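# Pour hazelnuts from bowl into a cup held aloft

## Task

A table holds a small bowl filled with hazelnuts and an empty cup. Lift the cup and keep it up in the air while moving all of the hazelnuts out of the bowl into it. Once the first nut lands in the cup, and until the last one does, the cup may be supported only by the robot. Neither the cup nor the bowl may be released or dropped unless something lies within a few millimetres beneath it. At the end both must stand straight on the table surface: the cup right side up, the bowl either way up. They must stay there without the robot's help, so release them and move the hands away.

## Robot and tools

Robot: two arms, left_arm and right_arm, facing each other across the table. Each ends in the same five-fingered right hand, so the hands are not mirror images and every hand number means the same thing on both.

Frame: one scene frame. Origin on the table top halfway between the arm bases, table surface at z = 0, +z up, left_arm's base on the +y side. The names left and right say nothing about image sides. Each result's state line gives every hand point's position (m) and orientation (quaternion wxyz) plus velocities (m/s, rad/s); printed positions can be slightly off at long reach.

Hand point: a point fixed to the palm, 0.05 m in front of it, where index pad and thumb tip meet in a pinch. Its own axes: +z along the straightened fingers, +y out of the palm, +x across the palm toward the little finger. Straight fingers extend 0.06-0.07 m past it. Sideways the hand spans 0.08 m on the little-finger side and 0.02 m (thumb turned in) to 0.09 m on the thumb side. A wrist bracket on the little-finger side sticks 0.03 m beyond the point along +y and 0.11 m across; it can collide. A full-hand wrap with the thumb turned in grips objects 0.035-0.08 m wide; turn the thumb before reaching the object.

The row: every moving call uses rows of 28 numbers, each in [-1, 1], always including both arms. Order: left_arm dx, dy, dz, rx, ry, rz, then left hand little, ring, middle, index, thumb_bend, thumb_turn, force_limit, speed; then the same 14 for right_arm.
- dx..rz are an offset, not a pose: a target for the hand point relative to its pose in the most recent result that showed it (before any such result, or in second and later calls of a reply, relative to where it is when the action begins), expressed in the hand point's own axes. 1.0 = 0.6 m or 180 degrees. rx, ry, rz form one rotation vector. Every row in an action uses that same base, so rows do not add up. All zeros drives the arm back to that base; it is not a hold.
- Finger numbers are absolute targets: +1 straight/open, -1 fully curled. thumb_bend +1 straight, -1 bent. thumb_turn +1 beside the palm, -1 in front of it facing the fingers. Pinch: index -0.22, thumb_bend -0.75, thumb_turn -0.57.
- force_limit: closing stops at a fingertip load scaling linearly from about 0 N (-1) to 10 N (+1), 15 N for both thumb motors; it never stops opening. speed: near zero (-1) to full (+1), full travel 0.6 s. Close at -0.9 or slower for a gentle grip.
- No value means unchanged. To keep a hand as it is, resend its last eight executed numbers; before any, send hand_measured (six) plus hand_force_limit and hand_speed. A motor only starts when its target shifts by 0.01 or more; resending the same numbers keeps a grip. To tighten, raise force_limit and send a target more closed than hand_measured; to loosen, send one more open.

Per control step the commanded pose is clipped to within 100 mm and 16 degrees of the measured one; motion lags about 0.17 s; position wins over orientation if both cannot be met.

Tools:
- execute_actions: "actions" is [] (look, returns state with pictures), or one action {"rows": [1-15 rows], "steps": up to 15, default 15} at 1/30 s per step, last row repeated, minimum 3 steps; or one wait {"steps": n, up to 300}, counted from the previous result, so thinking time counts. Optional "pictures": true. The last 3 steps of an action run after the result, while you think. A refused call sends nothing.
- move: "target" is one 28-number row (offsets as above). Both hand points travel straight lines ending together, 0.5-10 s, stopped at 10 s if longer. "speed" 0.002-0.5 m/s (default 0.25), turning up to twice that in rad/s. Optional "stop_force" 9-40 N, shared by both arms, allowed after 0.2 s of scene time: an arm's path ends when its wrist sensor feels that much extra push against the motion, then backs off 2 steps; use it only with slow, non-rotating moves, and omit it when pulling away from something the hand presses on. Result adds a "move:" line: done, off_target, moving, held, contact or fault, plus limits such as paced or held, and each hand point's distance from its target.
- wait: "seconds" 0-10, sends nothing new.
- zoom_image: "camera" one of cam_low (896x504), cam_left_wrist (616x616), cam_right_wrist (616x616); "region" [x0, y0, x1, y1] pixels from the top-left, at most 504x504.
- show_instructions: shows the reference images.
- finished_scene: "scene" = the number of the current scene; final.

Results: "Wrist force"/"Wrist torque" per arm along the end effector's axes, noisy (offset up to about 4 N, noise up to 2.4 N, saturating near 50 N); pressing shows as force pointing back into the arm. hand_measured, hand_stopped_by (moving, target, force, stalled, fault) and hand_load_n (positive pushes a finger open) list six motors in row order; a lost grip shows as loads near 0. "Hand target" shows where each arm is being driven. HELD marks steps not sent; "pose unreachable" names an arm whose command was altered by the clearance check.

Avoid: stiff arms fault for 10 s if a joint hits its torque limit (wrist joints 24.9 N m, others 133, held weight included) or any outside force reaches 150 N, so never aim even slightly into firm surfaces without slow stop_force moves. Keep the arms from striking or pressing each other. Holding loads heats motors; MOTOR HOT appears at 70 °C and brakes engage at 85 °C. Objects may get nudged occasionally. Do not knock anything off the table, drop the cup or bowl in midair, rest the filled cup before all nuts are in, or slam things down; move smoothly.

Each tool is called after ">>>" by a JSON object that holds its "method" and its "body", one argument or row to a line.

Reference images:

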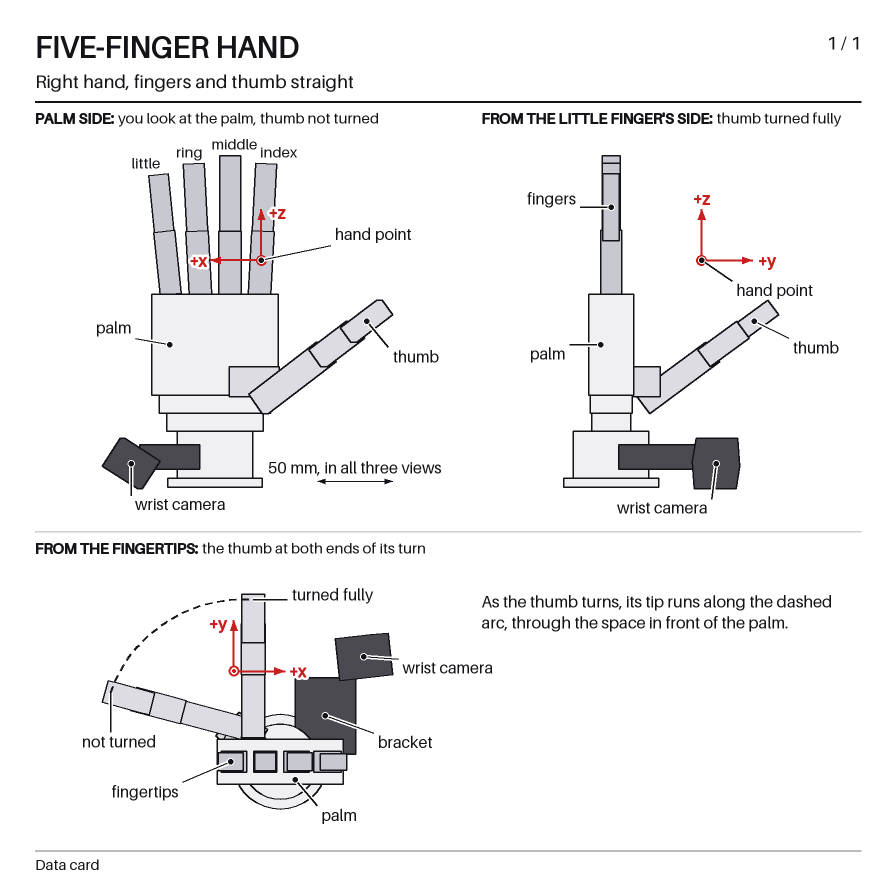

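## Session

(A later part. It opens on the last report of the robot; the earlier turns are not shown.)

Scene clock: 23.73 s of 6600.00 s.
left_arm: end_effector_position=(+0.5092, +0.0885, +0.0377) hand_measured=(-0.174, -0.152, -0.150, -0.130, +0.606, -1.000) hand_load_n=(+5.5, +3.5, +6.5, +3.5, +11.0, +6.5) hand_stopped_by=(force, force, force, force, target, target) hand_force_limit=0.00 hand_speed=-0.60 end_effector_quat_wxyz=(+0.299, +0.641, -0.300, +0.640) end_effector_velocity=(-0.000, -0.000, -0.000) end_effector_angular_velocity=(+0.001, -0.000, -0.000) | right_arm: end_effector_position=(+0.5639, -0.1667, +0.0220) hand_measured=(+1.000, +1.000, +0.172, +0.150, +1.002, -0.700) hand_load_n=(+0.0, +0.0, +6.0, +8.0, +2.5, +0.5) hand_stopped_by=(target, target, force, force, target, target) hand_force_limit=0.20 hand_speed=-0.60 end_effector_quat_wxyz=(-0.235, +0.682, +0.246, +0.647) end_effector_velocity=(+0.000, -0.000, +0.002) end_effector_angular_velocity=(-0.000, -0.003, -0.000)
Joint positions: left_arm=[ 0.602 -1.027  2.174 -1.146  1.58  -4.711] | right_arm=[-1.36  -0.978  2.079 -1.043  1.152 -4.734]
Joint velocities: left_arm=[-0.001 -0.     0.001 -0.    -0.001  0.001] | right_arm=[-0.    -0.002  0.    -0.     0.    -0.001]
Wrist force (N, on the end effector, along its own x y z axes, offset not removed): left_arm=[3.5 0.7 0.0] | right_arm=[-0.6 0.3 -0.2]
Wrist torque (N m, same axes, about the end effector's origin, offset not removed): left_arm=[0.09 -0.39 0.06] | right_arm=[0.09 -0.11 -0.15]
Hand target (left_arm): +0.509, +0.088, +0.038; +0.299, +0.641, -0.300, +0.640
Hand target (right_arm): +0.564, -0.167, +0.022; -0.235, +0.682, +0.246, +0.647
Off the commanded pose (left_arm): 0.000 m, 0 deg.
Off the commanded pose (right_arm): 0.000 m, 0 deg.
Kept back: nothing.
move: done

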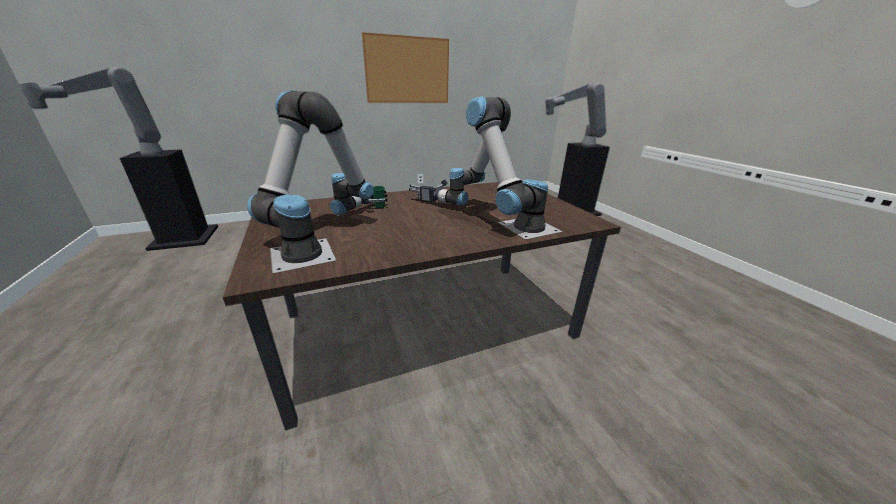

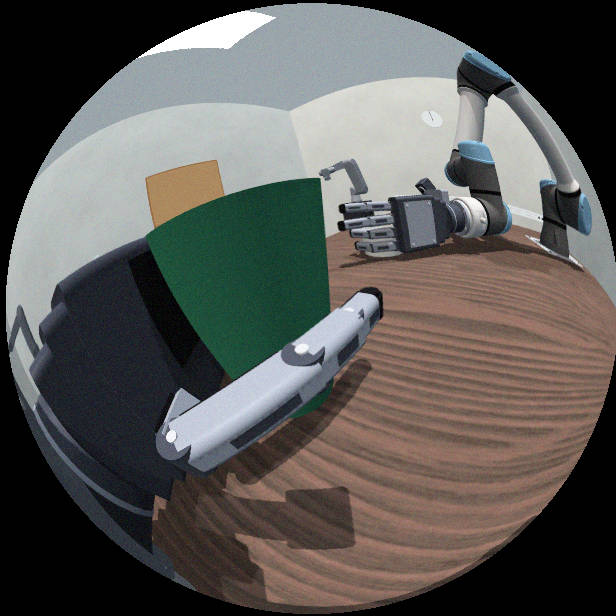

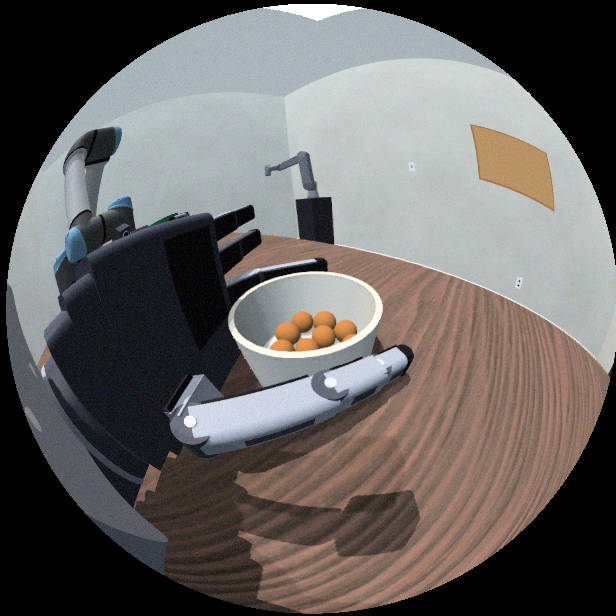

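>>> {"method": "move", "body": {
  "target": [0.07,0,0,0,0,0,-1,-1,-1,-1,0.6,-1,0,-0.6,0.07,0,-0.004,0,0,0,1,1,0.0,-0.3,1,-0.7,0.2,-0.6],
  "speed": 0.06
}}

Scene clock: 25.07 s of 6600.00 s.
left_arm: end_effector_position=(+0.5091, +0.0885, +0.0795) hand_measured=(-0.174, -0.152, -0.150, -0.130, +0.606, -1.000) hand_load_n=(+5.5, +3.0, +6.5, +4.0, +11.0, +7.0) hand_stopped_by=(force, force, force, force, target, target) hand_force_limit=0.00 hand_speed=-0.60 end_effector_quat_wxyz=(+0.299, +0.641, -0.300, +0.640) end_effector_velocity=(-0.000, +0.000, +0.001) end_effector_angular_velocity=(+0.002, +0.001, -0.000) | right_arm: end_effector_position=(+0.5637, -0.1669, +0.0638) hand_measured=(+1.000, +1.000, +0.172, +0.150, +1.002, -0.700) hand_load_n=(+0.0, +0.0, +5.5, +8.0, +2.5, +1.5) hand_stopped_by=(target, target, force, force, target, target) hand_force_limit=0.20 hand_speed=-0.60 end_effector_quat_wxyz=(-0.235, +0.682, +0.246, +0.647) end_effector_velocity=(-0.000, +0.000, +0.002) end_effector_angular_velocity=(-0.000, +0.001, +0.000)
Joint positions: left_arm=[ 0.602 -1.133  2.166 -1.033  1.58  -4.711] | right_arm=[-1.36  -1.076  2.072 -0.939  1.151 -4.734]
Joint velocities: left_arm=[ 0.    -0.005 -0.     0.007  0.001  0.   ] | right_arm=[ 0.    -0.005 -0.     0.006  0.    -0.   ]
Wrist force (N, on the end effector, along its own x y z axes, offset not removed): left_arm=[-0.5 2.3 1.4] | right_arm=[-4.5 -1.1 1.4]
Wrist torque (N m, same axes, about the end effector's origin, offset not removed): left_arm=[0.18 -0.08 0.01] | right_arm=[-0.18 0.36 -0.21]
Hand target (left_arm): +0.509, +0.088, +0.080; +0.299, +0.641, -0.300, +0.640
Hand target (right_arm): +0.564, -0.167, +0.064; -0.235, +0.682, +0.246, +0.647
Off the commanded pose (left_arm): 0.000 m, 0 deg.
Off the commanded pose (right_arm): 0.000 m, 0 deg.
Kept back: nothing.
move: done

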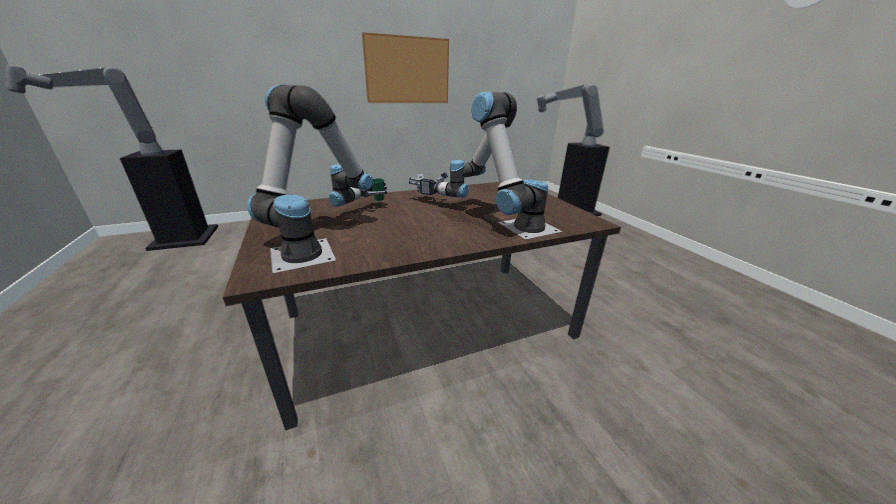

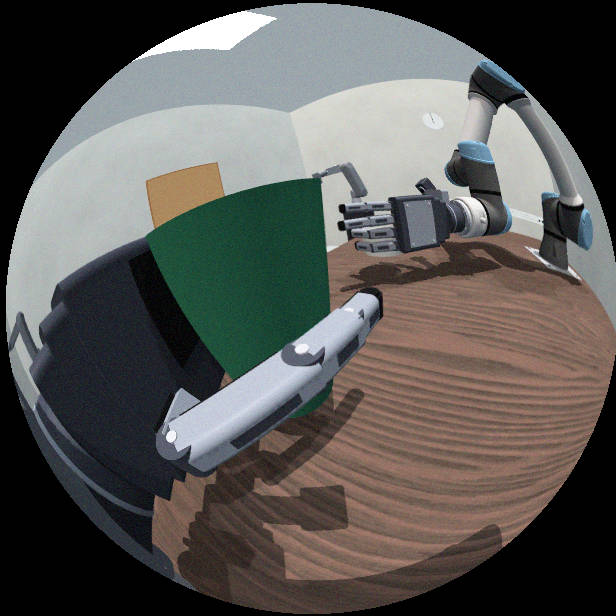

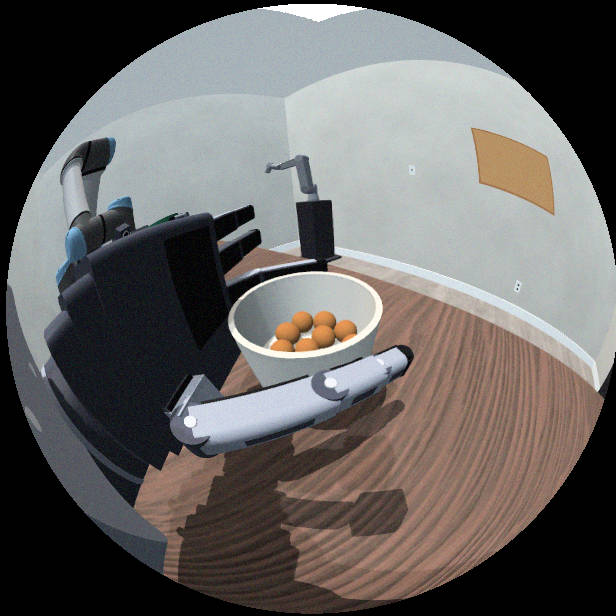

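>>> {"method": "move", "body": {
  "target": [0.0825,0.239,-0.073,-0.2745,0.0533,0.1144,-1,-1,-1,-1,0.6,-1,0,-0.6,0.313,-0.380,-0.2725,0.2226,-0.0131,0.074,1,1,0.0,-0.3,1,-0.7,0.2,-0.6],
  "speed": 0.2
}}

Scene clock: 29.50 s of 6600.00 s.
left_arm: end_effector_position=(+0.3709, +0.0303, +0.1289) hand_measured=(-0.174, -0.152, -0.150, -0.130, +0.606, -1.000) hand_load_n=(+5.5, +3.0, +6.5, +4.0, +11.0, +7.0) hand_stopped_by=(force, force, force, force, target, target) hand_force_limit=0.00 hand_speed=-0.60 end_effector_quat_wxyz=(+0.445, +0.342, -0.620, +0.548) end_effector_velocity=(+0.000, -0.000, -0.000) end_effector_angular_velocity=(+0.003, -0.003, -0.004) | right_arm: end_effector_position=(+0.3002, -0.0904, +0.2602) hand_measured=(+1.000, +1.000, +0.172, +0.150, +1.002, -0.700) hand_load_n=(+0.0, +0.0, +5.5, +8.0, +2.5, +1.5) hand_stopped_by=(target, target, force, force, target, target) hand_force_limit=0.20 hand_speed=-0.60 end_effector_quat_wxyz=(-0.521, +0.597, +0.378, +0.479) end_effector_velocity=(-0.002, +0.001, +0.000) end_effector_angular_velocity=(+0.001, +0.004, +0.005)
Joint positions: left_arm=[ 0.637 -1.136  1.887 -0.748  2.487 -4.326] | right_arm=[-1.402 -1.771  2.23  -0.462  0.412 -4.447]
Joint velocities: left_arm=[ 0.     0.002 -0.005  0.008  0.004  0.007] | right_arm=[ 0.001 -0.003  0.001  0.001 -0.004  0.004]
Wrist force (N, on the end effector, along its own x y z axes, offset not removed): left_arm=[4.0 4.1 -1.9] | right_arm=[-2.9 -0.2 1.0]
Wrist torque (N m, same axes, about the end effector's origin, offset not removed): left_arm=[0.72 -0.74 0.23] | right_arm=[-0.06 0.12 -0.26]
Hand target (left_arm): +0.371, +0.030, +0.129; -0.445, -0.342, +0.620, -0.548
Hand target (right_arm): +0.300, -0.090, +0.260; -0.521, +0.597, +0.378, +0.479
Off the commanded pose (left_arm): 0.000 m, 0 deg.
Off the commanded pose (right_arm): 0.000 m, 0 deg.
Kept back: nothing.
move: done

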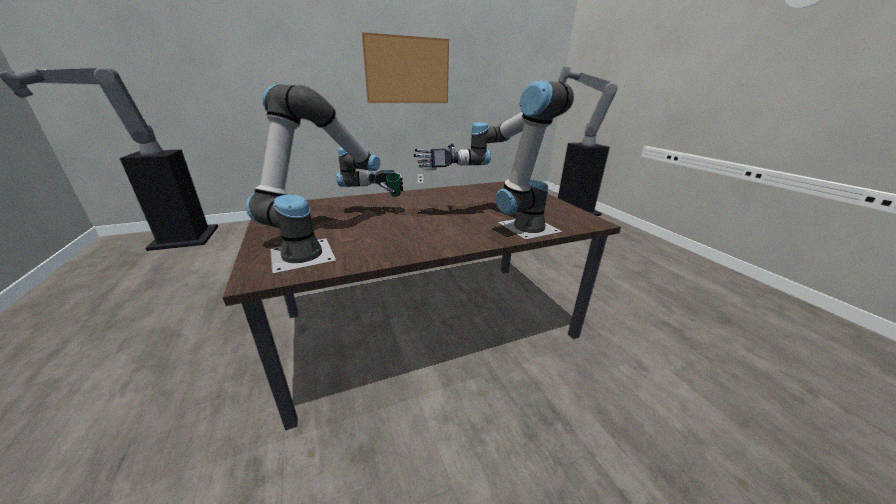

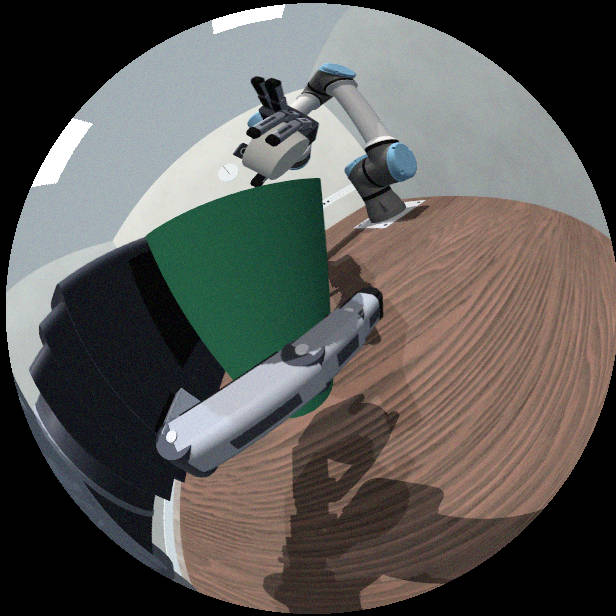

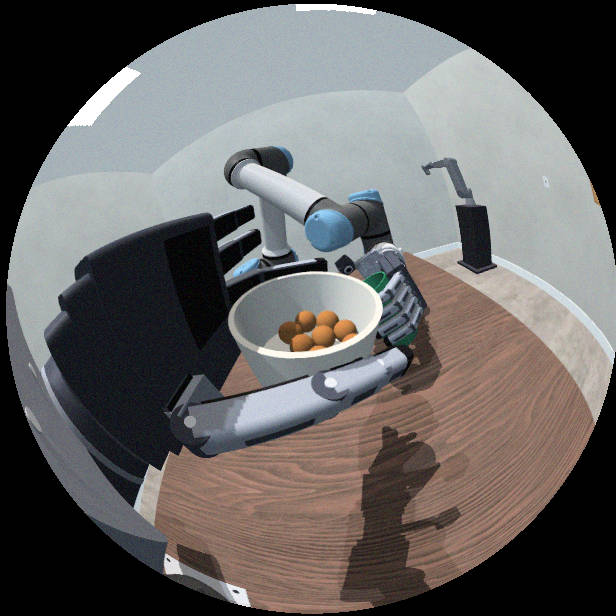

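>>> {"method": "move", "body": {
  "target": [0.030,0.073,0.060,0.0773,-0.0312,0,-1,-1,-1,-1,0.6,-1,0,-0.6,-0.047,-0.143,0.217,0,0,0.139,0.25,0.25,0.0,-0.3,1,-0.7,0.2,-0.6],
  "speed": 0.12
}}

Scene clock: 32.83 s of 6600.00 s.
left_arm: end_effector_position=(+0.3181, +0.0032, +0.1290) hand_measured=(-0.174, -0.152, -0.150, -0.130, +0.606, -1.000) hand_load_n=(+5.5, +3.0, +6.5, +4.0, +11.0, +7.0) hand_stopped_by=(force, force, force, force, target, target) hand_force_limit=0.00 hand_speed=-0.60 end_effector_quat_wxyz=(+0.370, +0.420, -0.570, +0.602) end_effector_velocity=(-0.001, -0.001, +0.000) end_effector_angular_velocity=(-0.001, -0.001, +0.003) | right_arm: end_effector_position=(+0.2344, +0.0536, +0.2555) hand_measured=(+0.250, +0.250, +0.172, +0.150, +1.002, -0.700) hand_load_n=(+0.0, +0.0, +5.5, +8.0, +2.5, +1.5) hand_stopped_by=(target, target, force, force, target, target) hand_force_limit=0.20 hand_speed=-0.60 end_effector_quat_wxyz=(-0.612, +0.665, +0.240, +0.355) end_effector_velocity=(-0.000, +0.001, +0.001) end_effector_angular_velocity=(+0.002, +0.004, -0.002)
Joint positions: left_arm=[ 0.39  -1.302  2.142 -0.838  1.979 -4.327] | right_arm=[-0.937 -1.564  2.014 -0.451  0.877 -4.012]
Joint velocities: left_arm=[-0.005 -0.003  0.003 -0.001 -0.008  0.001] | right_arm=[ 0.004  0.001 -0.003  0.001  0.006  0.005]
Wrist force (N, on the end effector, along its own x y z axes, offset not removed): left_arm=[1.7 1.4 -0.6] | right_arm=[-0.6 2.1 1.6]
Wrist torque (N m, same axes, about the end effector's origin, offset not removed): left_arm=[0.31 -0.39 0.14] | right_arm=[0.13 -0.30 0.08]
Hand target (left_arm): +0.318, +0.003, +0.129; -0.370, -0.420, +0.570, -0.602
Hand target (right_arm): +0.234, +0.054, +0.255; -0.612, +0.665, +0.240, +0.355
Off the commanded pose (left_arm): 0.000 m, 0 deg.
Off the commanded pose (right_arm): 0.000 m, 0 deg.
Kept back: nothing.
move: done

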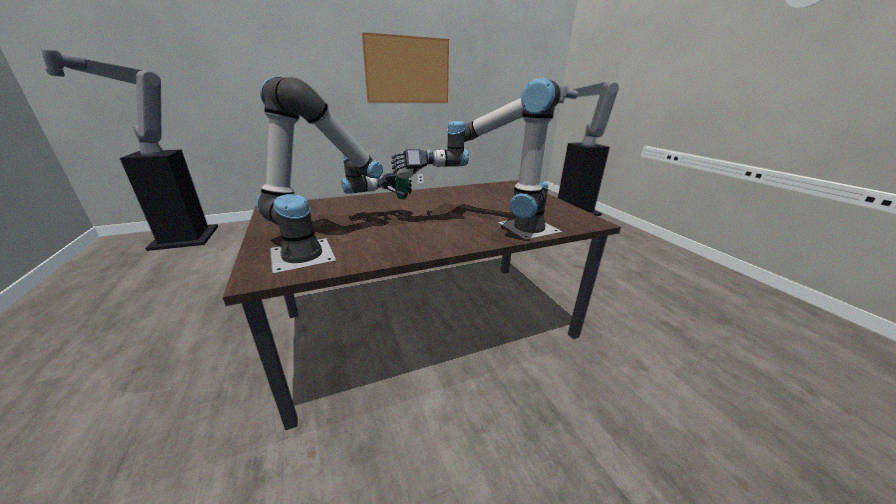

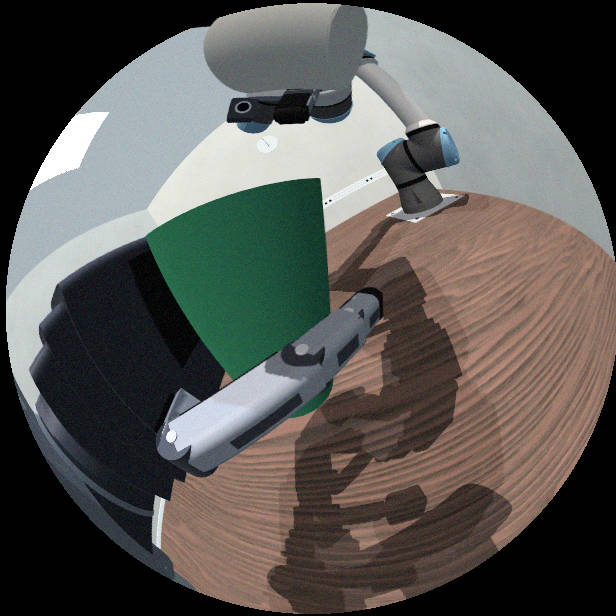

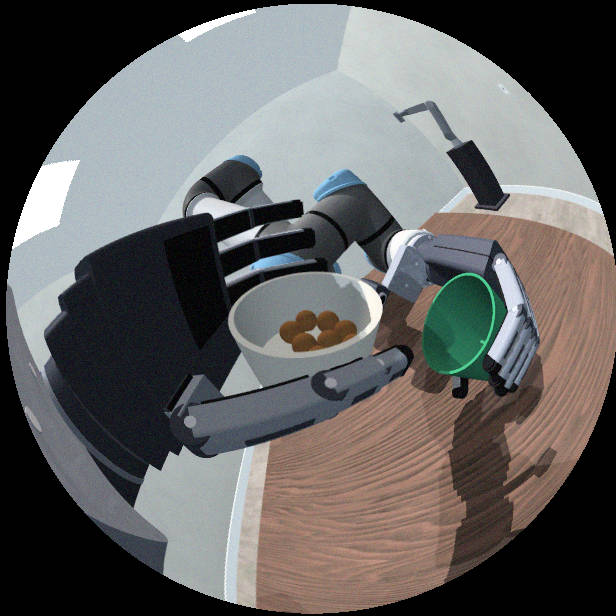

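>>> {"method": "zoom_image", "body": {
  "camera": "cam_low",
  "region": [340, 130, 470, 210]
}}

>>> {"method": "zoom_image", "body": {
  "camera": "cam_right_wrist",
  "region": [220, 220, 560, 420]
}}

Region (340, 130, 470, 210) of cam_low's 896x504 image, scaled by 3.877, with more detail than that image has; it fills the top 310 rows of this view, and the rest is white.

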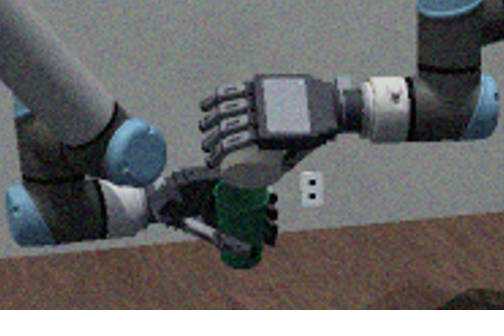

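Region (220, 220, 560, 420) of cam_right_wrist's 616x616 image, scaled by 1.482, with more detail than that image has; it fills the top 296 rows of this view, and the rest is white.

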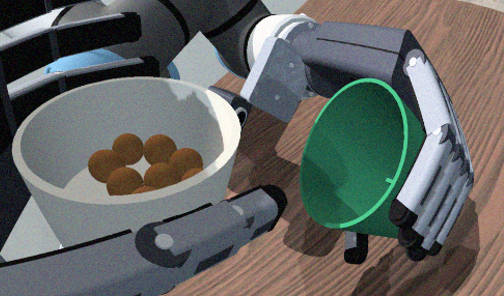

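>>> {"method": "move", "body": {
  "target": [0,0,0,0,0,0,-1,-1,-1,-1,0.6,-1,0,-0.6,0.008,0.0475,0.01,0,0,0.09,0.25,0.25,0.0,-0.3,1,-0.7,0.2,-0.6],
  "speed": 0.08
}}

Scene clock: 40.37 s of 6600.00 s.
left_arm: end_effector_position=(+0.3181, +0.0032, +0.1290) hand_measured=(-0.174, -0.152, -0.150, -0.130, +0.606, -1.000) hand_load_n=(+5.5, +3.0, +6.5, +4.0, +11.0, +7.0) hand_stopped_by=(force, force, force, force, target, target) hand_force_limit=0.00 hand_speed=-0.60 end_effector_quat_wxyz=(+0.370, +0.420, -0.570, +0.602) end_effector_velocity=(+0.000, +0.000, +0.000) end_effector_angular_velocity=(-0.001, -0.001, +0.000) | right_arm: end_effector_position=(+0.2599, +0.0551, +0.2409) hand_measured=(+0.250, +0.250, +0.172, +0.150, +1.002, -0.700) hand_load_n=(+0.0, +0.0, +5.5, +8.0, +2.5, +1.0) hand_stopped_by=(target, target, force, force, target, target) hand_force_limit=0.20 hand_speed=-0.60 end_effector_quat_wxyz=(-0.656, +0.692, +0.144, +0.265) end_effector_velocity=(+0.001, -0.000, +0.001) end_effector_angular_velocity=(+0.003, +0.008, +0.000)
Joint positions: left_arm=[ 0.39  -1.302  2.142 -0.838  1.979 -4.327] | right_arm=[-1.013 -1.5    1.974 -0.475  0.801 -3.73 ]
Joint velocities: left_arm=[ 0.    -0.001 -0.    -0.    -0.     0.   ] | right_arm=[-0.003  0.001 -0.001 -0.002 -0.003  0.011]
Wrist force (N, on the end effector, along its own x y z axes, offset not removed): left_arm=[1.5 1.2 -1.2] | right_arm=[-2.2 -0.2 -1.0]
Wrist torque (N m, same axes, about the end effector's origin, offset not removed): left_arm=[0.21 -0.26 0.11] | right_arm=[-0.09 0.13 -0.27]
Hand target (left_arm): +0.318, +0.003, +0.129; -0.370, -0.420, +0.570, -0.602
Hand target (right_arm): +0.260, +0.055, +0.241; +0.656, -0.692, -0.144, -0.265
Off the commanded pose (left_arm): 0.000 m, 0 deg.
Off the commanded pose (right_arm): 0.000 m, 0 deg.
Kept back: nothing.
After step 90, 2.43 s passed at rest.
move: done

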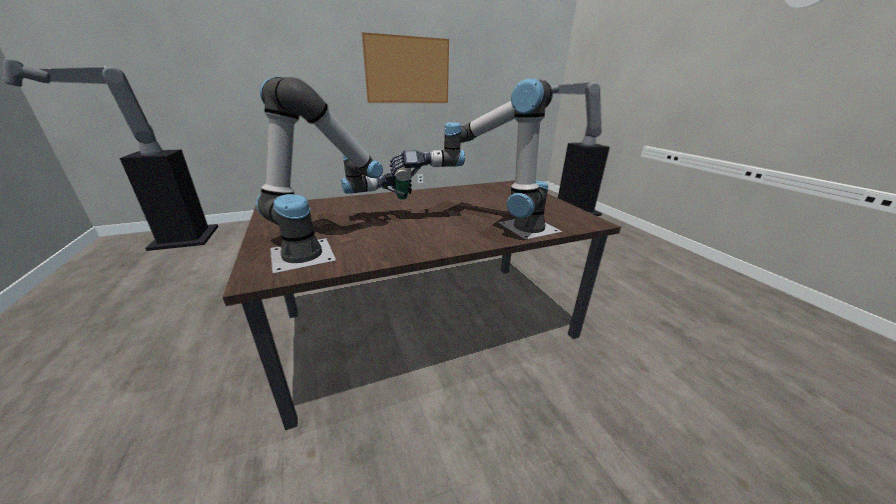

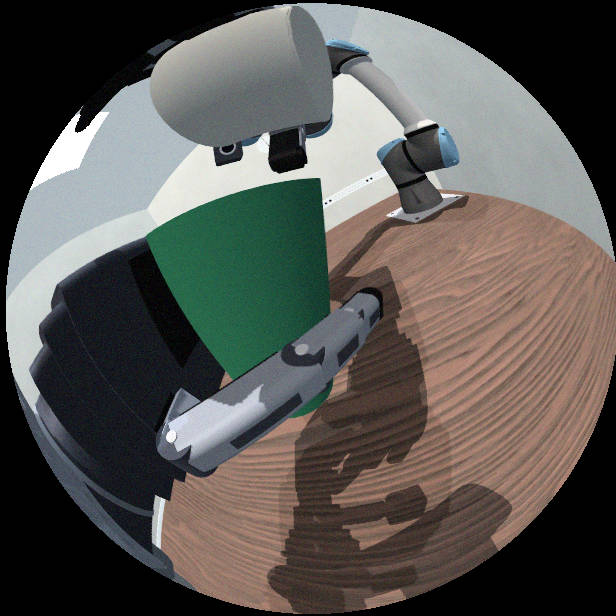

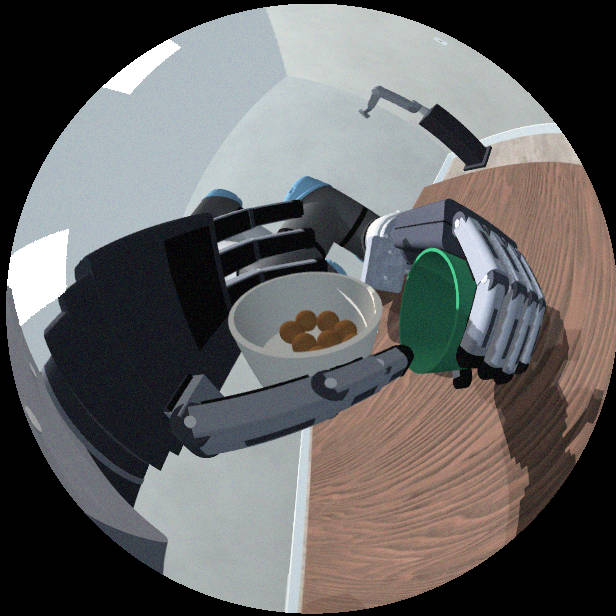

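>>> {"method": "move", "body": {
  "target": [0,0,0,0,0,0,-1,-1,-1,-1,0.6,-1,0,-0.6,0.002,0.003,0,0,0,0.095,0.25,0.25,0.0,-0.3,1,-0.7,0.2,-0.6],
  "speed": 0.06
}}

Scene clock: 43.40 s of 6600.00 s.
left_arm: end_effector_position=(+0.3181, +0.0032, +0.1290) hand_measured=(-0.174, -0.152, -0.150, -0.130, +0.606, -1.000) hand_load_n=(+5.5, +3.0, +6.5, +4.0, +11.0, +7.0) hand_stopped_by=(force, force, force, force, target, target) hand_force_limit=0.00 hand_speed=-0.60 end_effector_quat_wxyz=(+0.370, +0.420, -0.570, +0.602) end_effector_velocity=(+0.001, +0.001, -0.001) end_effector_angular_velocity=(+0.001, +0.001, +0.001) | right_arm: end_effector_position=(+0.2619, +0.0548, +0.2400) hand_measured=(+0.250, +0.250, +0.172, +0.150, +1.002, -0.700) hand_load_n=(+0.0, +0.0, +5.5, +7.5, +2.5, +1.0) hand_stopped_by=(target, target, force, force, target, target) hand_force_limit=0.20 hand_speed=-0.60 end_effector_quat_wxyz=(-0.688, +0.706, +0.040, +0.165) end_effector_velocity=(+0.001, -0.000, -0.001) end_effector_angular_velocity=(+0.002, +0.012, -0.000)
Joint positions: left_arm=[ 0.39  -1.302  2.142 -0.838  1.979 -4.327] | right_arm=[-1.054 -1.475  1.95  -0.477  0.76  -3.433]
Joint velocities: left_arm=[ 0.001  0.001  0.001 -0.     0.    -0.001] | right_arm=[-0.003  0.003 -0.    -0.002 -0.003  0.012]
Wrist force (N, on the end effector, along its own x y z axes, offset not removed): left_arm=[-1.0 3.2 0.8] | right_arm=[-2.6 1.0 2.1]
Wrist torque (N m, same axes, about the end effector's origin, offset not removed): left_arm=[0.46 -0.03 -0.03] | right_arm=[-0.24 0.12 -0.17]
Hand target (left_arm): +0.318, +0.003, +0.129; -0.370, -0.420, +0.570, -0.602
Hand target (right_arm): +0.262, +0.055, +0.240; +0.688, -0.706, -0.040, -0.165
Off the commanded pose (left_arm): 0.000 m, 0 deg.
Off the commanded pose (right_arm): 0.000 m, 0 deg.
Kept back: nothing.
move: done

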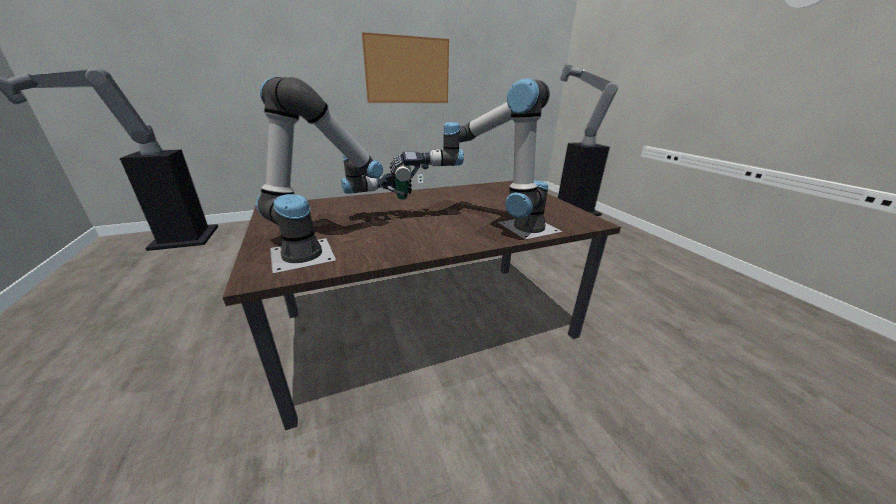

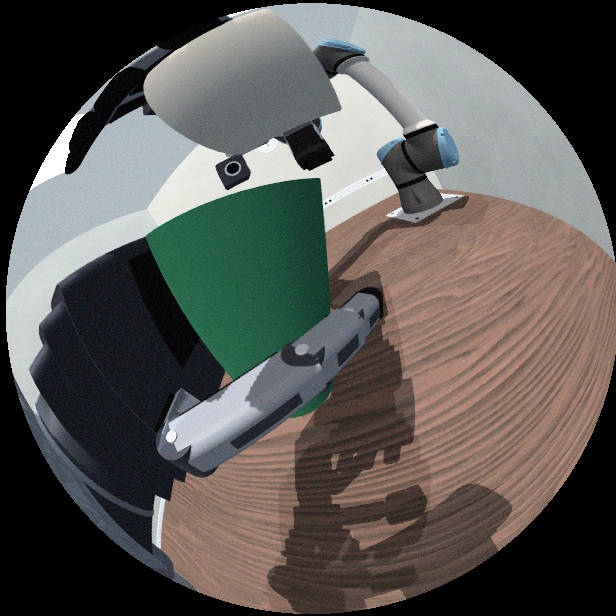

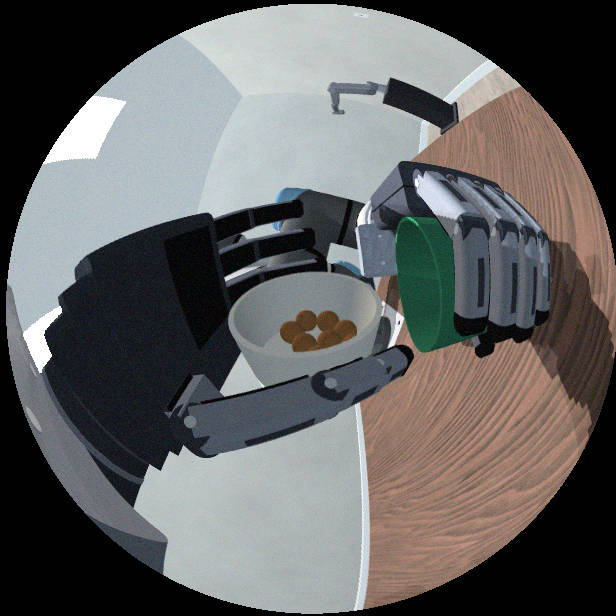

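>>> {"method": "move", "body": {
  "target": [-0.002,-0.0126,0,0,0,0.033,-1,-1,-1,-1,0.6,-1,0,-0.6,-0.009,0.018,0,0,0,0.025,0.9,0.9,0.0,-0.3,1,-0.7,0.2,-0.6],
  "speed": 0.03
}}

Scene clock: 45.83 s of 6600.00 s.
left_arm: end_effector_position=(+0.3254, +0.0038, +0.1307) hand_measured=(-0.174, -0.152, -0.150, -0.130, +0.606, -1.000) hand_load_n=(+5.5, +3.0, +6.5, +4.0, +11.0, +7.0) hand_stopped_by=(force, force, force, force, target, target) hand_force_limit=0.00 hand_speed=-0.60 end_effector_quat_wxyz=(+0.338, +0.390, -0.591, +0.620) end_effector_velocity=(+0.001, +0.000, +0.001) end_effector_angular_velocity=(+0.001, -0.011, +0.001) | right_arm: end_effector_position=(+0.2599, +0.0551, +0.2283) hand_measured=(+0.900, +0.900, +0.172, +0.150, +1.002, -0.700) hand_load_n=(+0.0, +0.0, +5.5, +7.5, +2.5, +1.0) hand_stopped_by=(target, target, force, force, target, target) hand_force_limit=0.20 hand_speed=-0.60 end_effector_quat_wxyz=(-0.694, +0.707, +0.013, +0.138) end_effector_velocity=(-0.000, -0.000, -0.003) end_effector_angular_velocity=(+0.000, +0.011, -0.000)
Joint positions: left_arm=[ 0.395 -1.312  2.133 -0.819  1.984 -4.224] | right_arm=[-1.059 -1.456  1.966 -0.512  0.755 -3.355]
Joint velocities: left_arm=[ 0.001 -0.002 -0.001  0.003  0.001  0.011] | right_arm=[-0.001  0.004  0.003 -0.005 -0.001  0.009]
Wrist force (N, on the end effector, along its own x y z axes, offset not removed): left_arm=[3.6 0.7 2.1] | right_arm=[-2.3 1.2 0.6]
Wrist torque (N m, same axes, about the end effector's origin, offset not removed): left_arm=[-0.05 -0.71 0.11] | right_arm=[0.01 0.13 -0.37]
Hand target (left_arm): +0.326, +0.004, +0.131; -0.338, -0.390, +0.591, -0.620
Hand target (right_arm): +0.260, +0.055, +0.228; +0.694, -0.707, -0.012, -0.138
Off the commanded pose (left_arm): 0.000 m, 0 deg.
Off the commanded pose (right_arm): 0.000 m, 0 deg.
Kept back: nothing.
move: done

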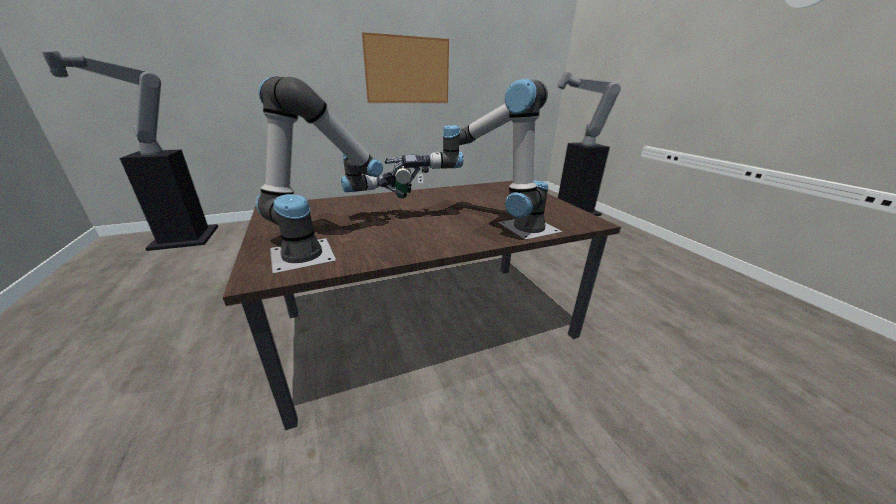

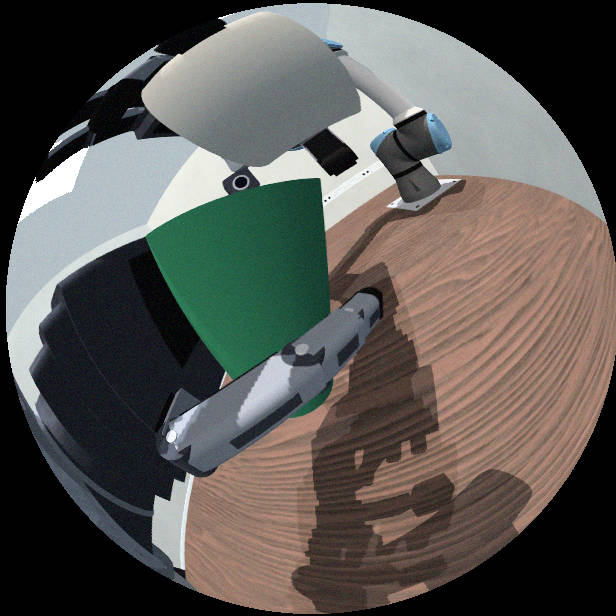

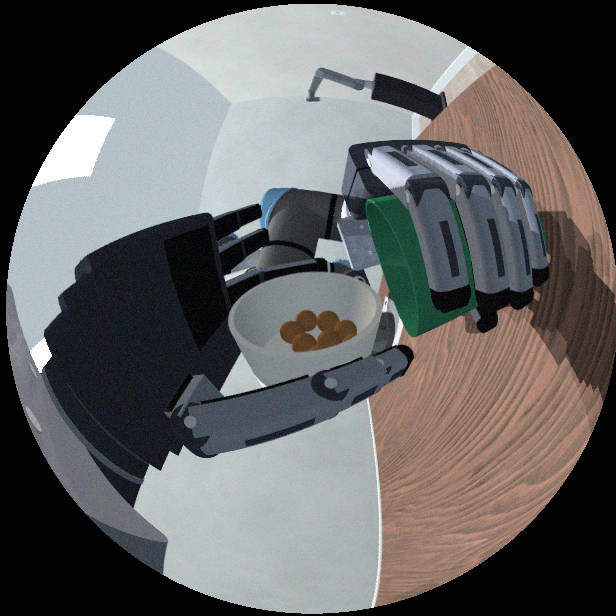

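>>> {"method": "move", "body": {
  "target": [0,0,0,0,0,0,-1,-1,-1,-1,0.6,-1,0,-0.6,0.010,0.0117,0,0,0,0.028,0.9,0.9,0.0,-0.3,1,-0.7,0.2,-0.6],
  "speed": 0.025
}}

Scene clock: 48.03 s of 6600.00 s.
left_arm: end_effector_position=(+0.3255, +0.0038, +0.1307) hand_measured=(-0.174, -0.152, -0.150, -0.130, +0.606, -1.000) hand_load_n=(+5.5, +3.0, +6.5, +4.0, +11.0, +7.0) hand_stopped_by=(force, force, force, force, target, target) hand_force_limit=0.00 hand_speed=-0.60 end_effector_quat_wxyz=(+0.338, +0.390, -0.590, +0.620) end_effector_velocity=(-0.001, -0.000, +0.000) end_effector_angular_velocity=(+0.000, +0.001, -0.001) | right_arm: end_effector_position=(+0.2671, +0.0539, +0.2228) hand_measured=(+0.900, +0.900, +0.172, +0.150, +1.002, -0.700) hand_load_n=(+0.0, +0.0, +5.5, +7.5, +2.5, +0.5) hand_stopped_by=(target, target, force, force, target, target) hand_force_limit=0.20 hand_speed=-0.60 end_effector_quat_wxyz=(-0.699, +0.707, -0.018, +0.108) end_effector_velocity=(+0.001, -0.000, -0.001) end_effector_angular_velocity=(+0.002, +0.010, +0.000)
Joint positions: left_arm=[ 0.395 -1.312  2.133 -0.819  1.984 -4.224] | right_arm=[-1.081 -1.432  1.96  -0.529  0.733 -3.268]
Joint velocities: left_arm=[-0.001 -0.     0.     0.001  0.    -0.001] | right_arm=[-0.003  0.004 -0.001 -0.003 -0.003  0.01 ]
Wrist force (N, on the end effector, along its own x y z axes, offset not removed): left_arm=[2.7 1.2 -0.4] | right_arm=[-0.9 -0.8 0.9]
Wrist torque (N m, same axes, about the end effector's origin, offset not removed): left_arm=[0.31 -0.55 0.13] | right_arm=[-0.37 -0.02 -0.17]
Hand target (left_arm): +0.325, +0.004, +0.131; -0.338, -0.390, +0.591, -0.620
Hand target (right_arm): +0.267, +0.054, +0.223; +0.699, -0.707, +0.018, -0.108
Off the commanded pose (left_arm): 0.000 m, 0 deg.
Off the commanded pose (right_arm): 0.000 m, 0 deg.
Kept back: nothing.
move: done

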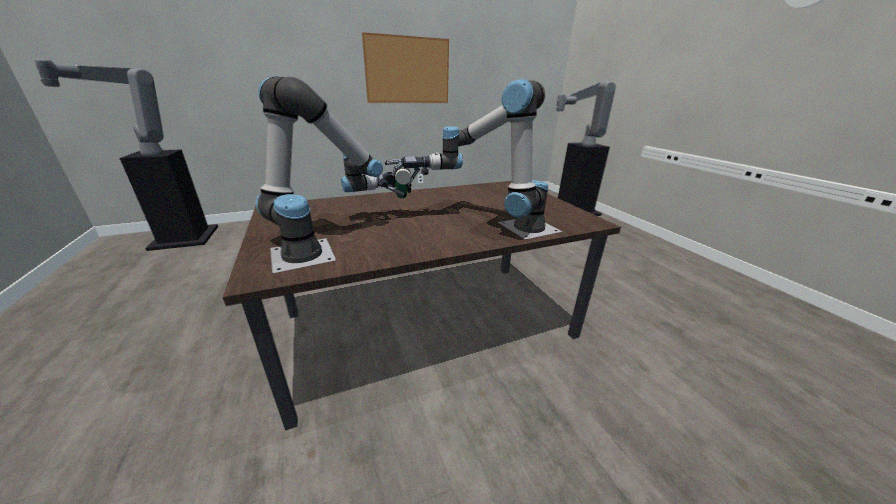

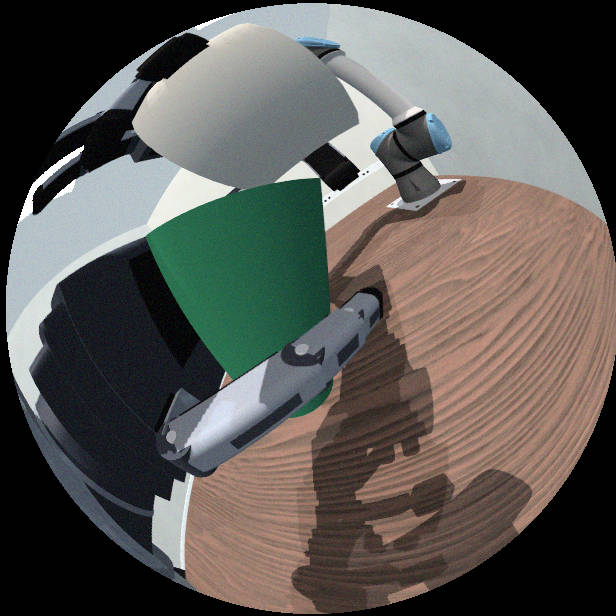

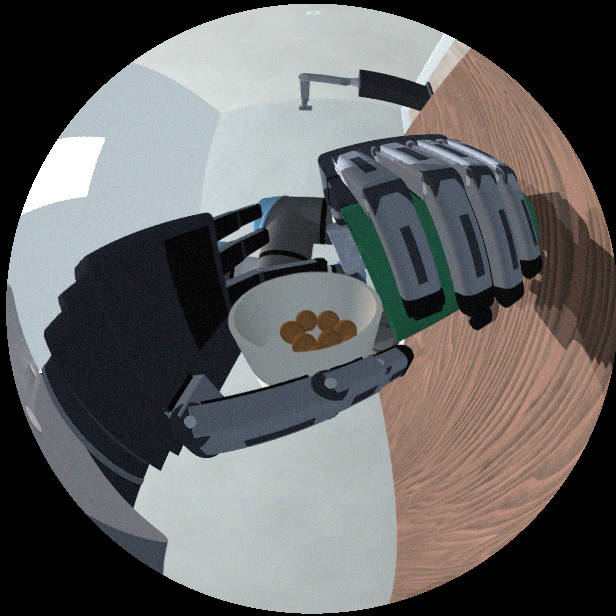

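>>> {"method": "zoom_image", "body": {
  "camera": "cam_low",
  "region": [365, 145, 445, 205]
}}

Region (365, 145, 445, 205) of cam_low's 896x504 image, scaled by 6.300, with more detail than that image has; it fills the top 378 rows of this view, and the rest is white.

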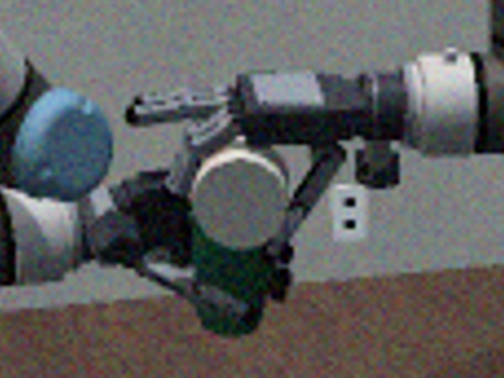

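>>> {"method": "move", "body": {
  "target": [0,0,0,0,0,0,-1,-1,-1,-1,0.6,-1,0,-0.6,0.010,-0.007,0.004,0,0,0.055,0.9,0.9,0.0,-0.3,1,-0.7,0.2,-0.6],
  "speed": 0.025
}}

Scene clock: 51.93 s of 6600.00 s.
left_arm: end_effector_position=(+0.3255, +0.0038, +0.1307) hand_measured=(-0.174, -0.152, -0.150, -0.130, +0.606, -1.000) hand_load_n=(+5.0, +3.0, +6.5, +4.0, +11.0, +7.0) hand_stopped_by=(force, force, force, force, target, target) hand_force_limit=0.00 hand_speed=-0.60 end_effector_quat_wxyz=(+0.338, +0.390, -0.590, +0.620) end_effector_velocity=(-0.000, -0.000, -0.000) end_effector_angular_velocity=(+0.000, +0.000, -0.000) | right_arm: end_effector_position=(+0.2728, +0.0553, +0.2277) hand_measured=(+0.900, +0.900, +0.172, +0.150, +1.002, -0.700) hand_load_n=(+0.0, +0.0, +5.5, +7.5, +2.5, +0.5) hand_stopped_by=(target, target, force, force, target, target) hand_force_limit=0.20 hand_speed=-0.60 end_effector_quat_wxyz=(+0.706, -0.702, +0.079, -0.048) end_effector_velocity=(-0.000, -0.000, -0.000) end_effector_angular_velocity=(+0.002, +0.010, +0.000)
Joint positions: left_arm=[ 0.395 -1.312  2.133 -0.819  1.984 -4.224] | right_arm=[-1.103 -1.409  1.932 -0.525  0.711 -3.097]
Joint velocities: left_arm=[-0.001  0.001 -0.     0.    -0.     0.   ] | right_arm=[-0.002  0.001 -0.    -0.001 -0.002  0.01 ]
Wrist force (N, on the end effector, along its own x y z axes, offset not removed): left_arm=[1.5 2.4 2.1] | right_arm=[-2.6 1.1 1.0]
Wrist torque (N m, same axes, about the end effector's origin, offset not removed): left_arm=[0.24 -0.45 0.23] | right_arm=[-0.06 0.23 -0.25]
Hand target (left_arm): +0.325, +0.004, +0.131; -0.338, -0.390, +0.590, -0.620
Hand target (right_arm): +0.273, +0.055, +0.228; +0.706, -0.702, +0.079, -0.047
Off the commanded pose (left_arm): 0.000 m, 0 deg.
Off the commanded pose (right_arm): 0.000 m, 0 deg.
Kept back: nothing.
move: done

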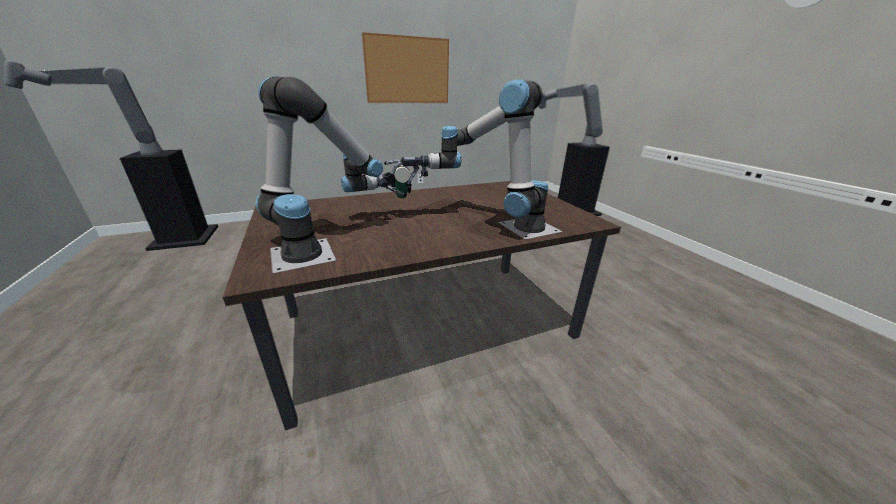

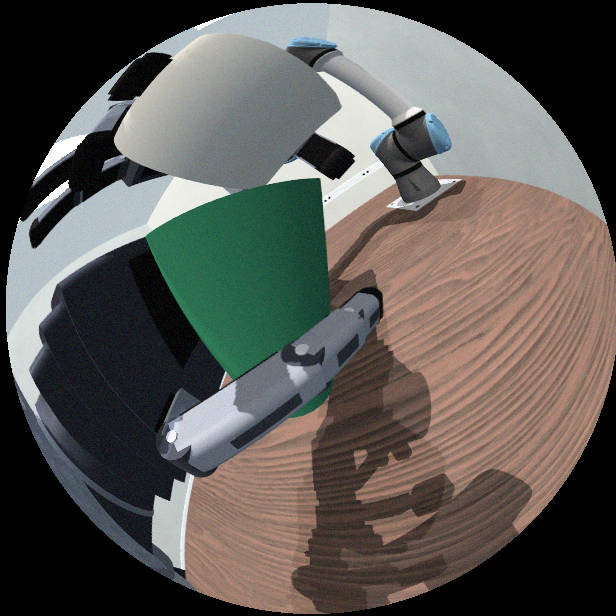

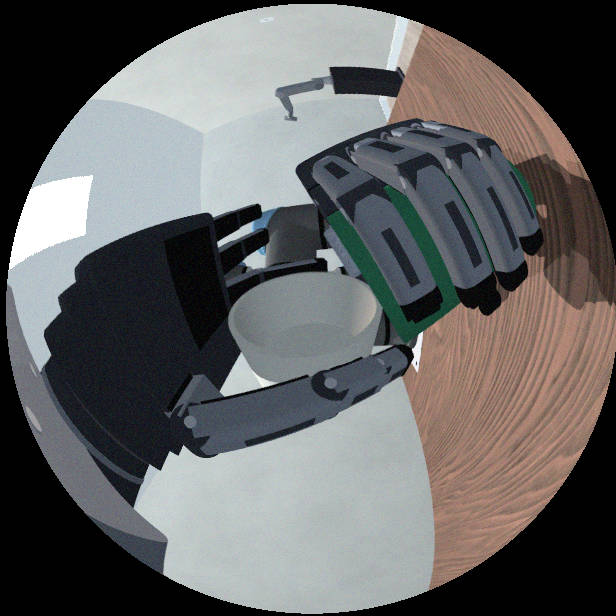

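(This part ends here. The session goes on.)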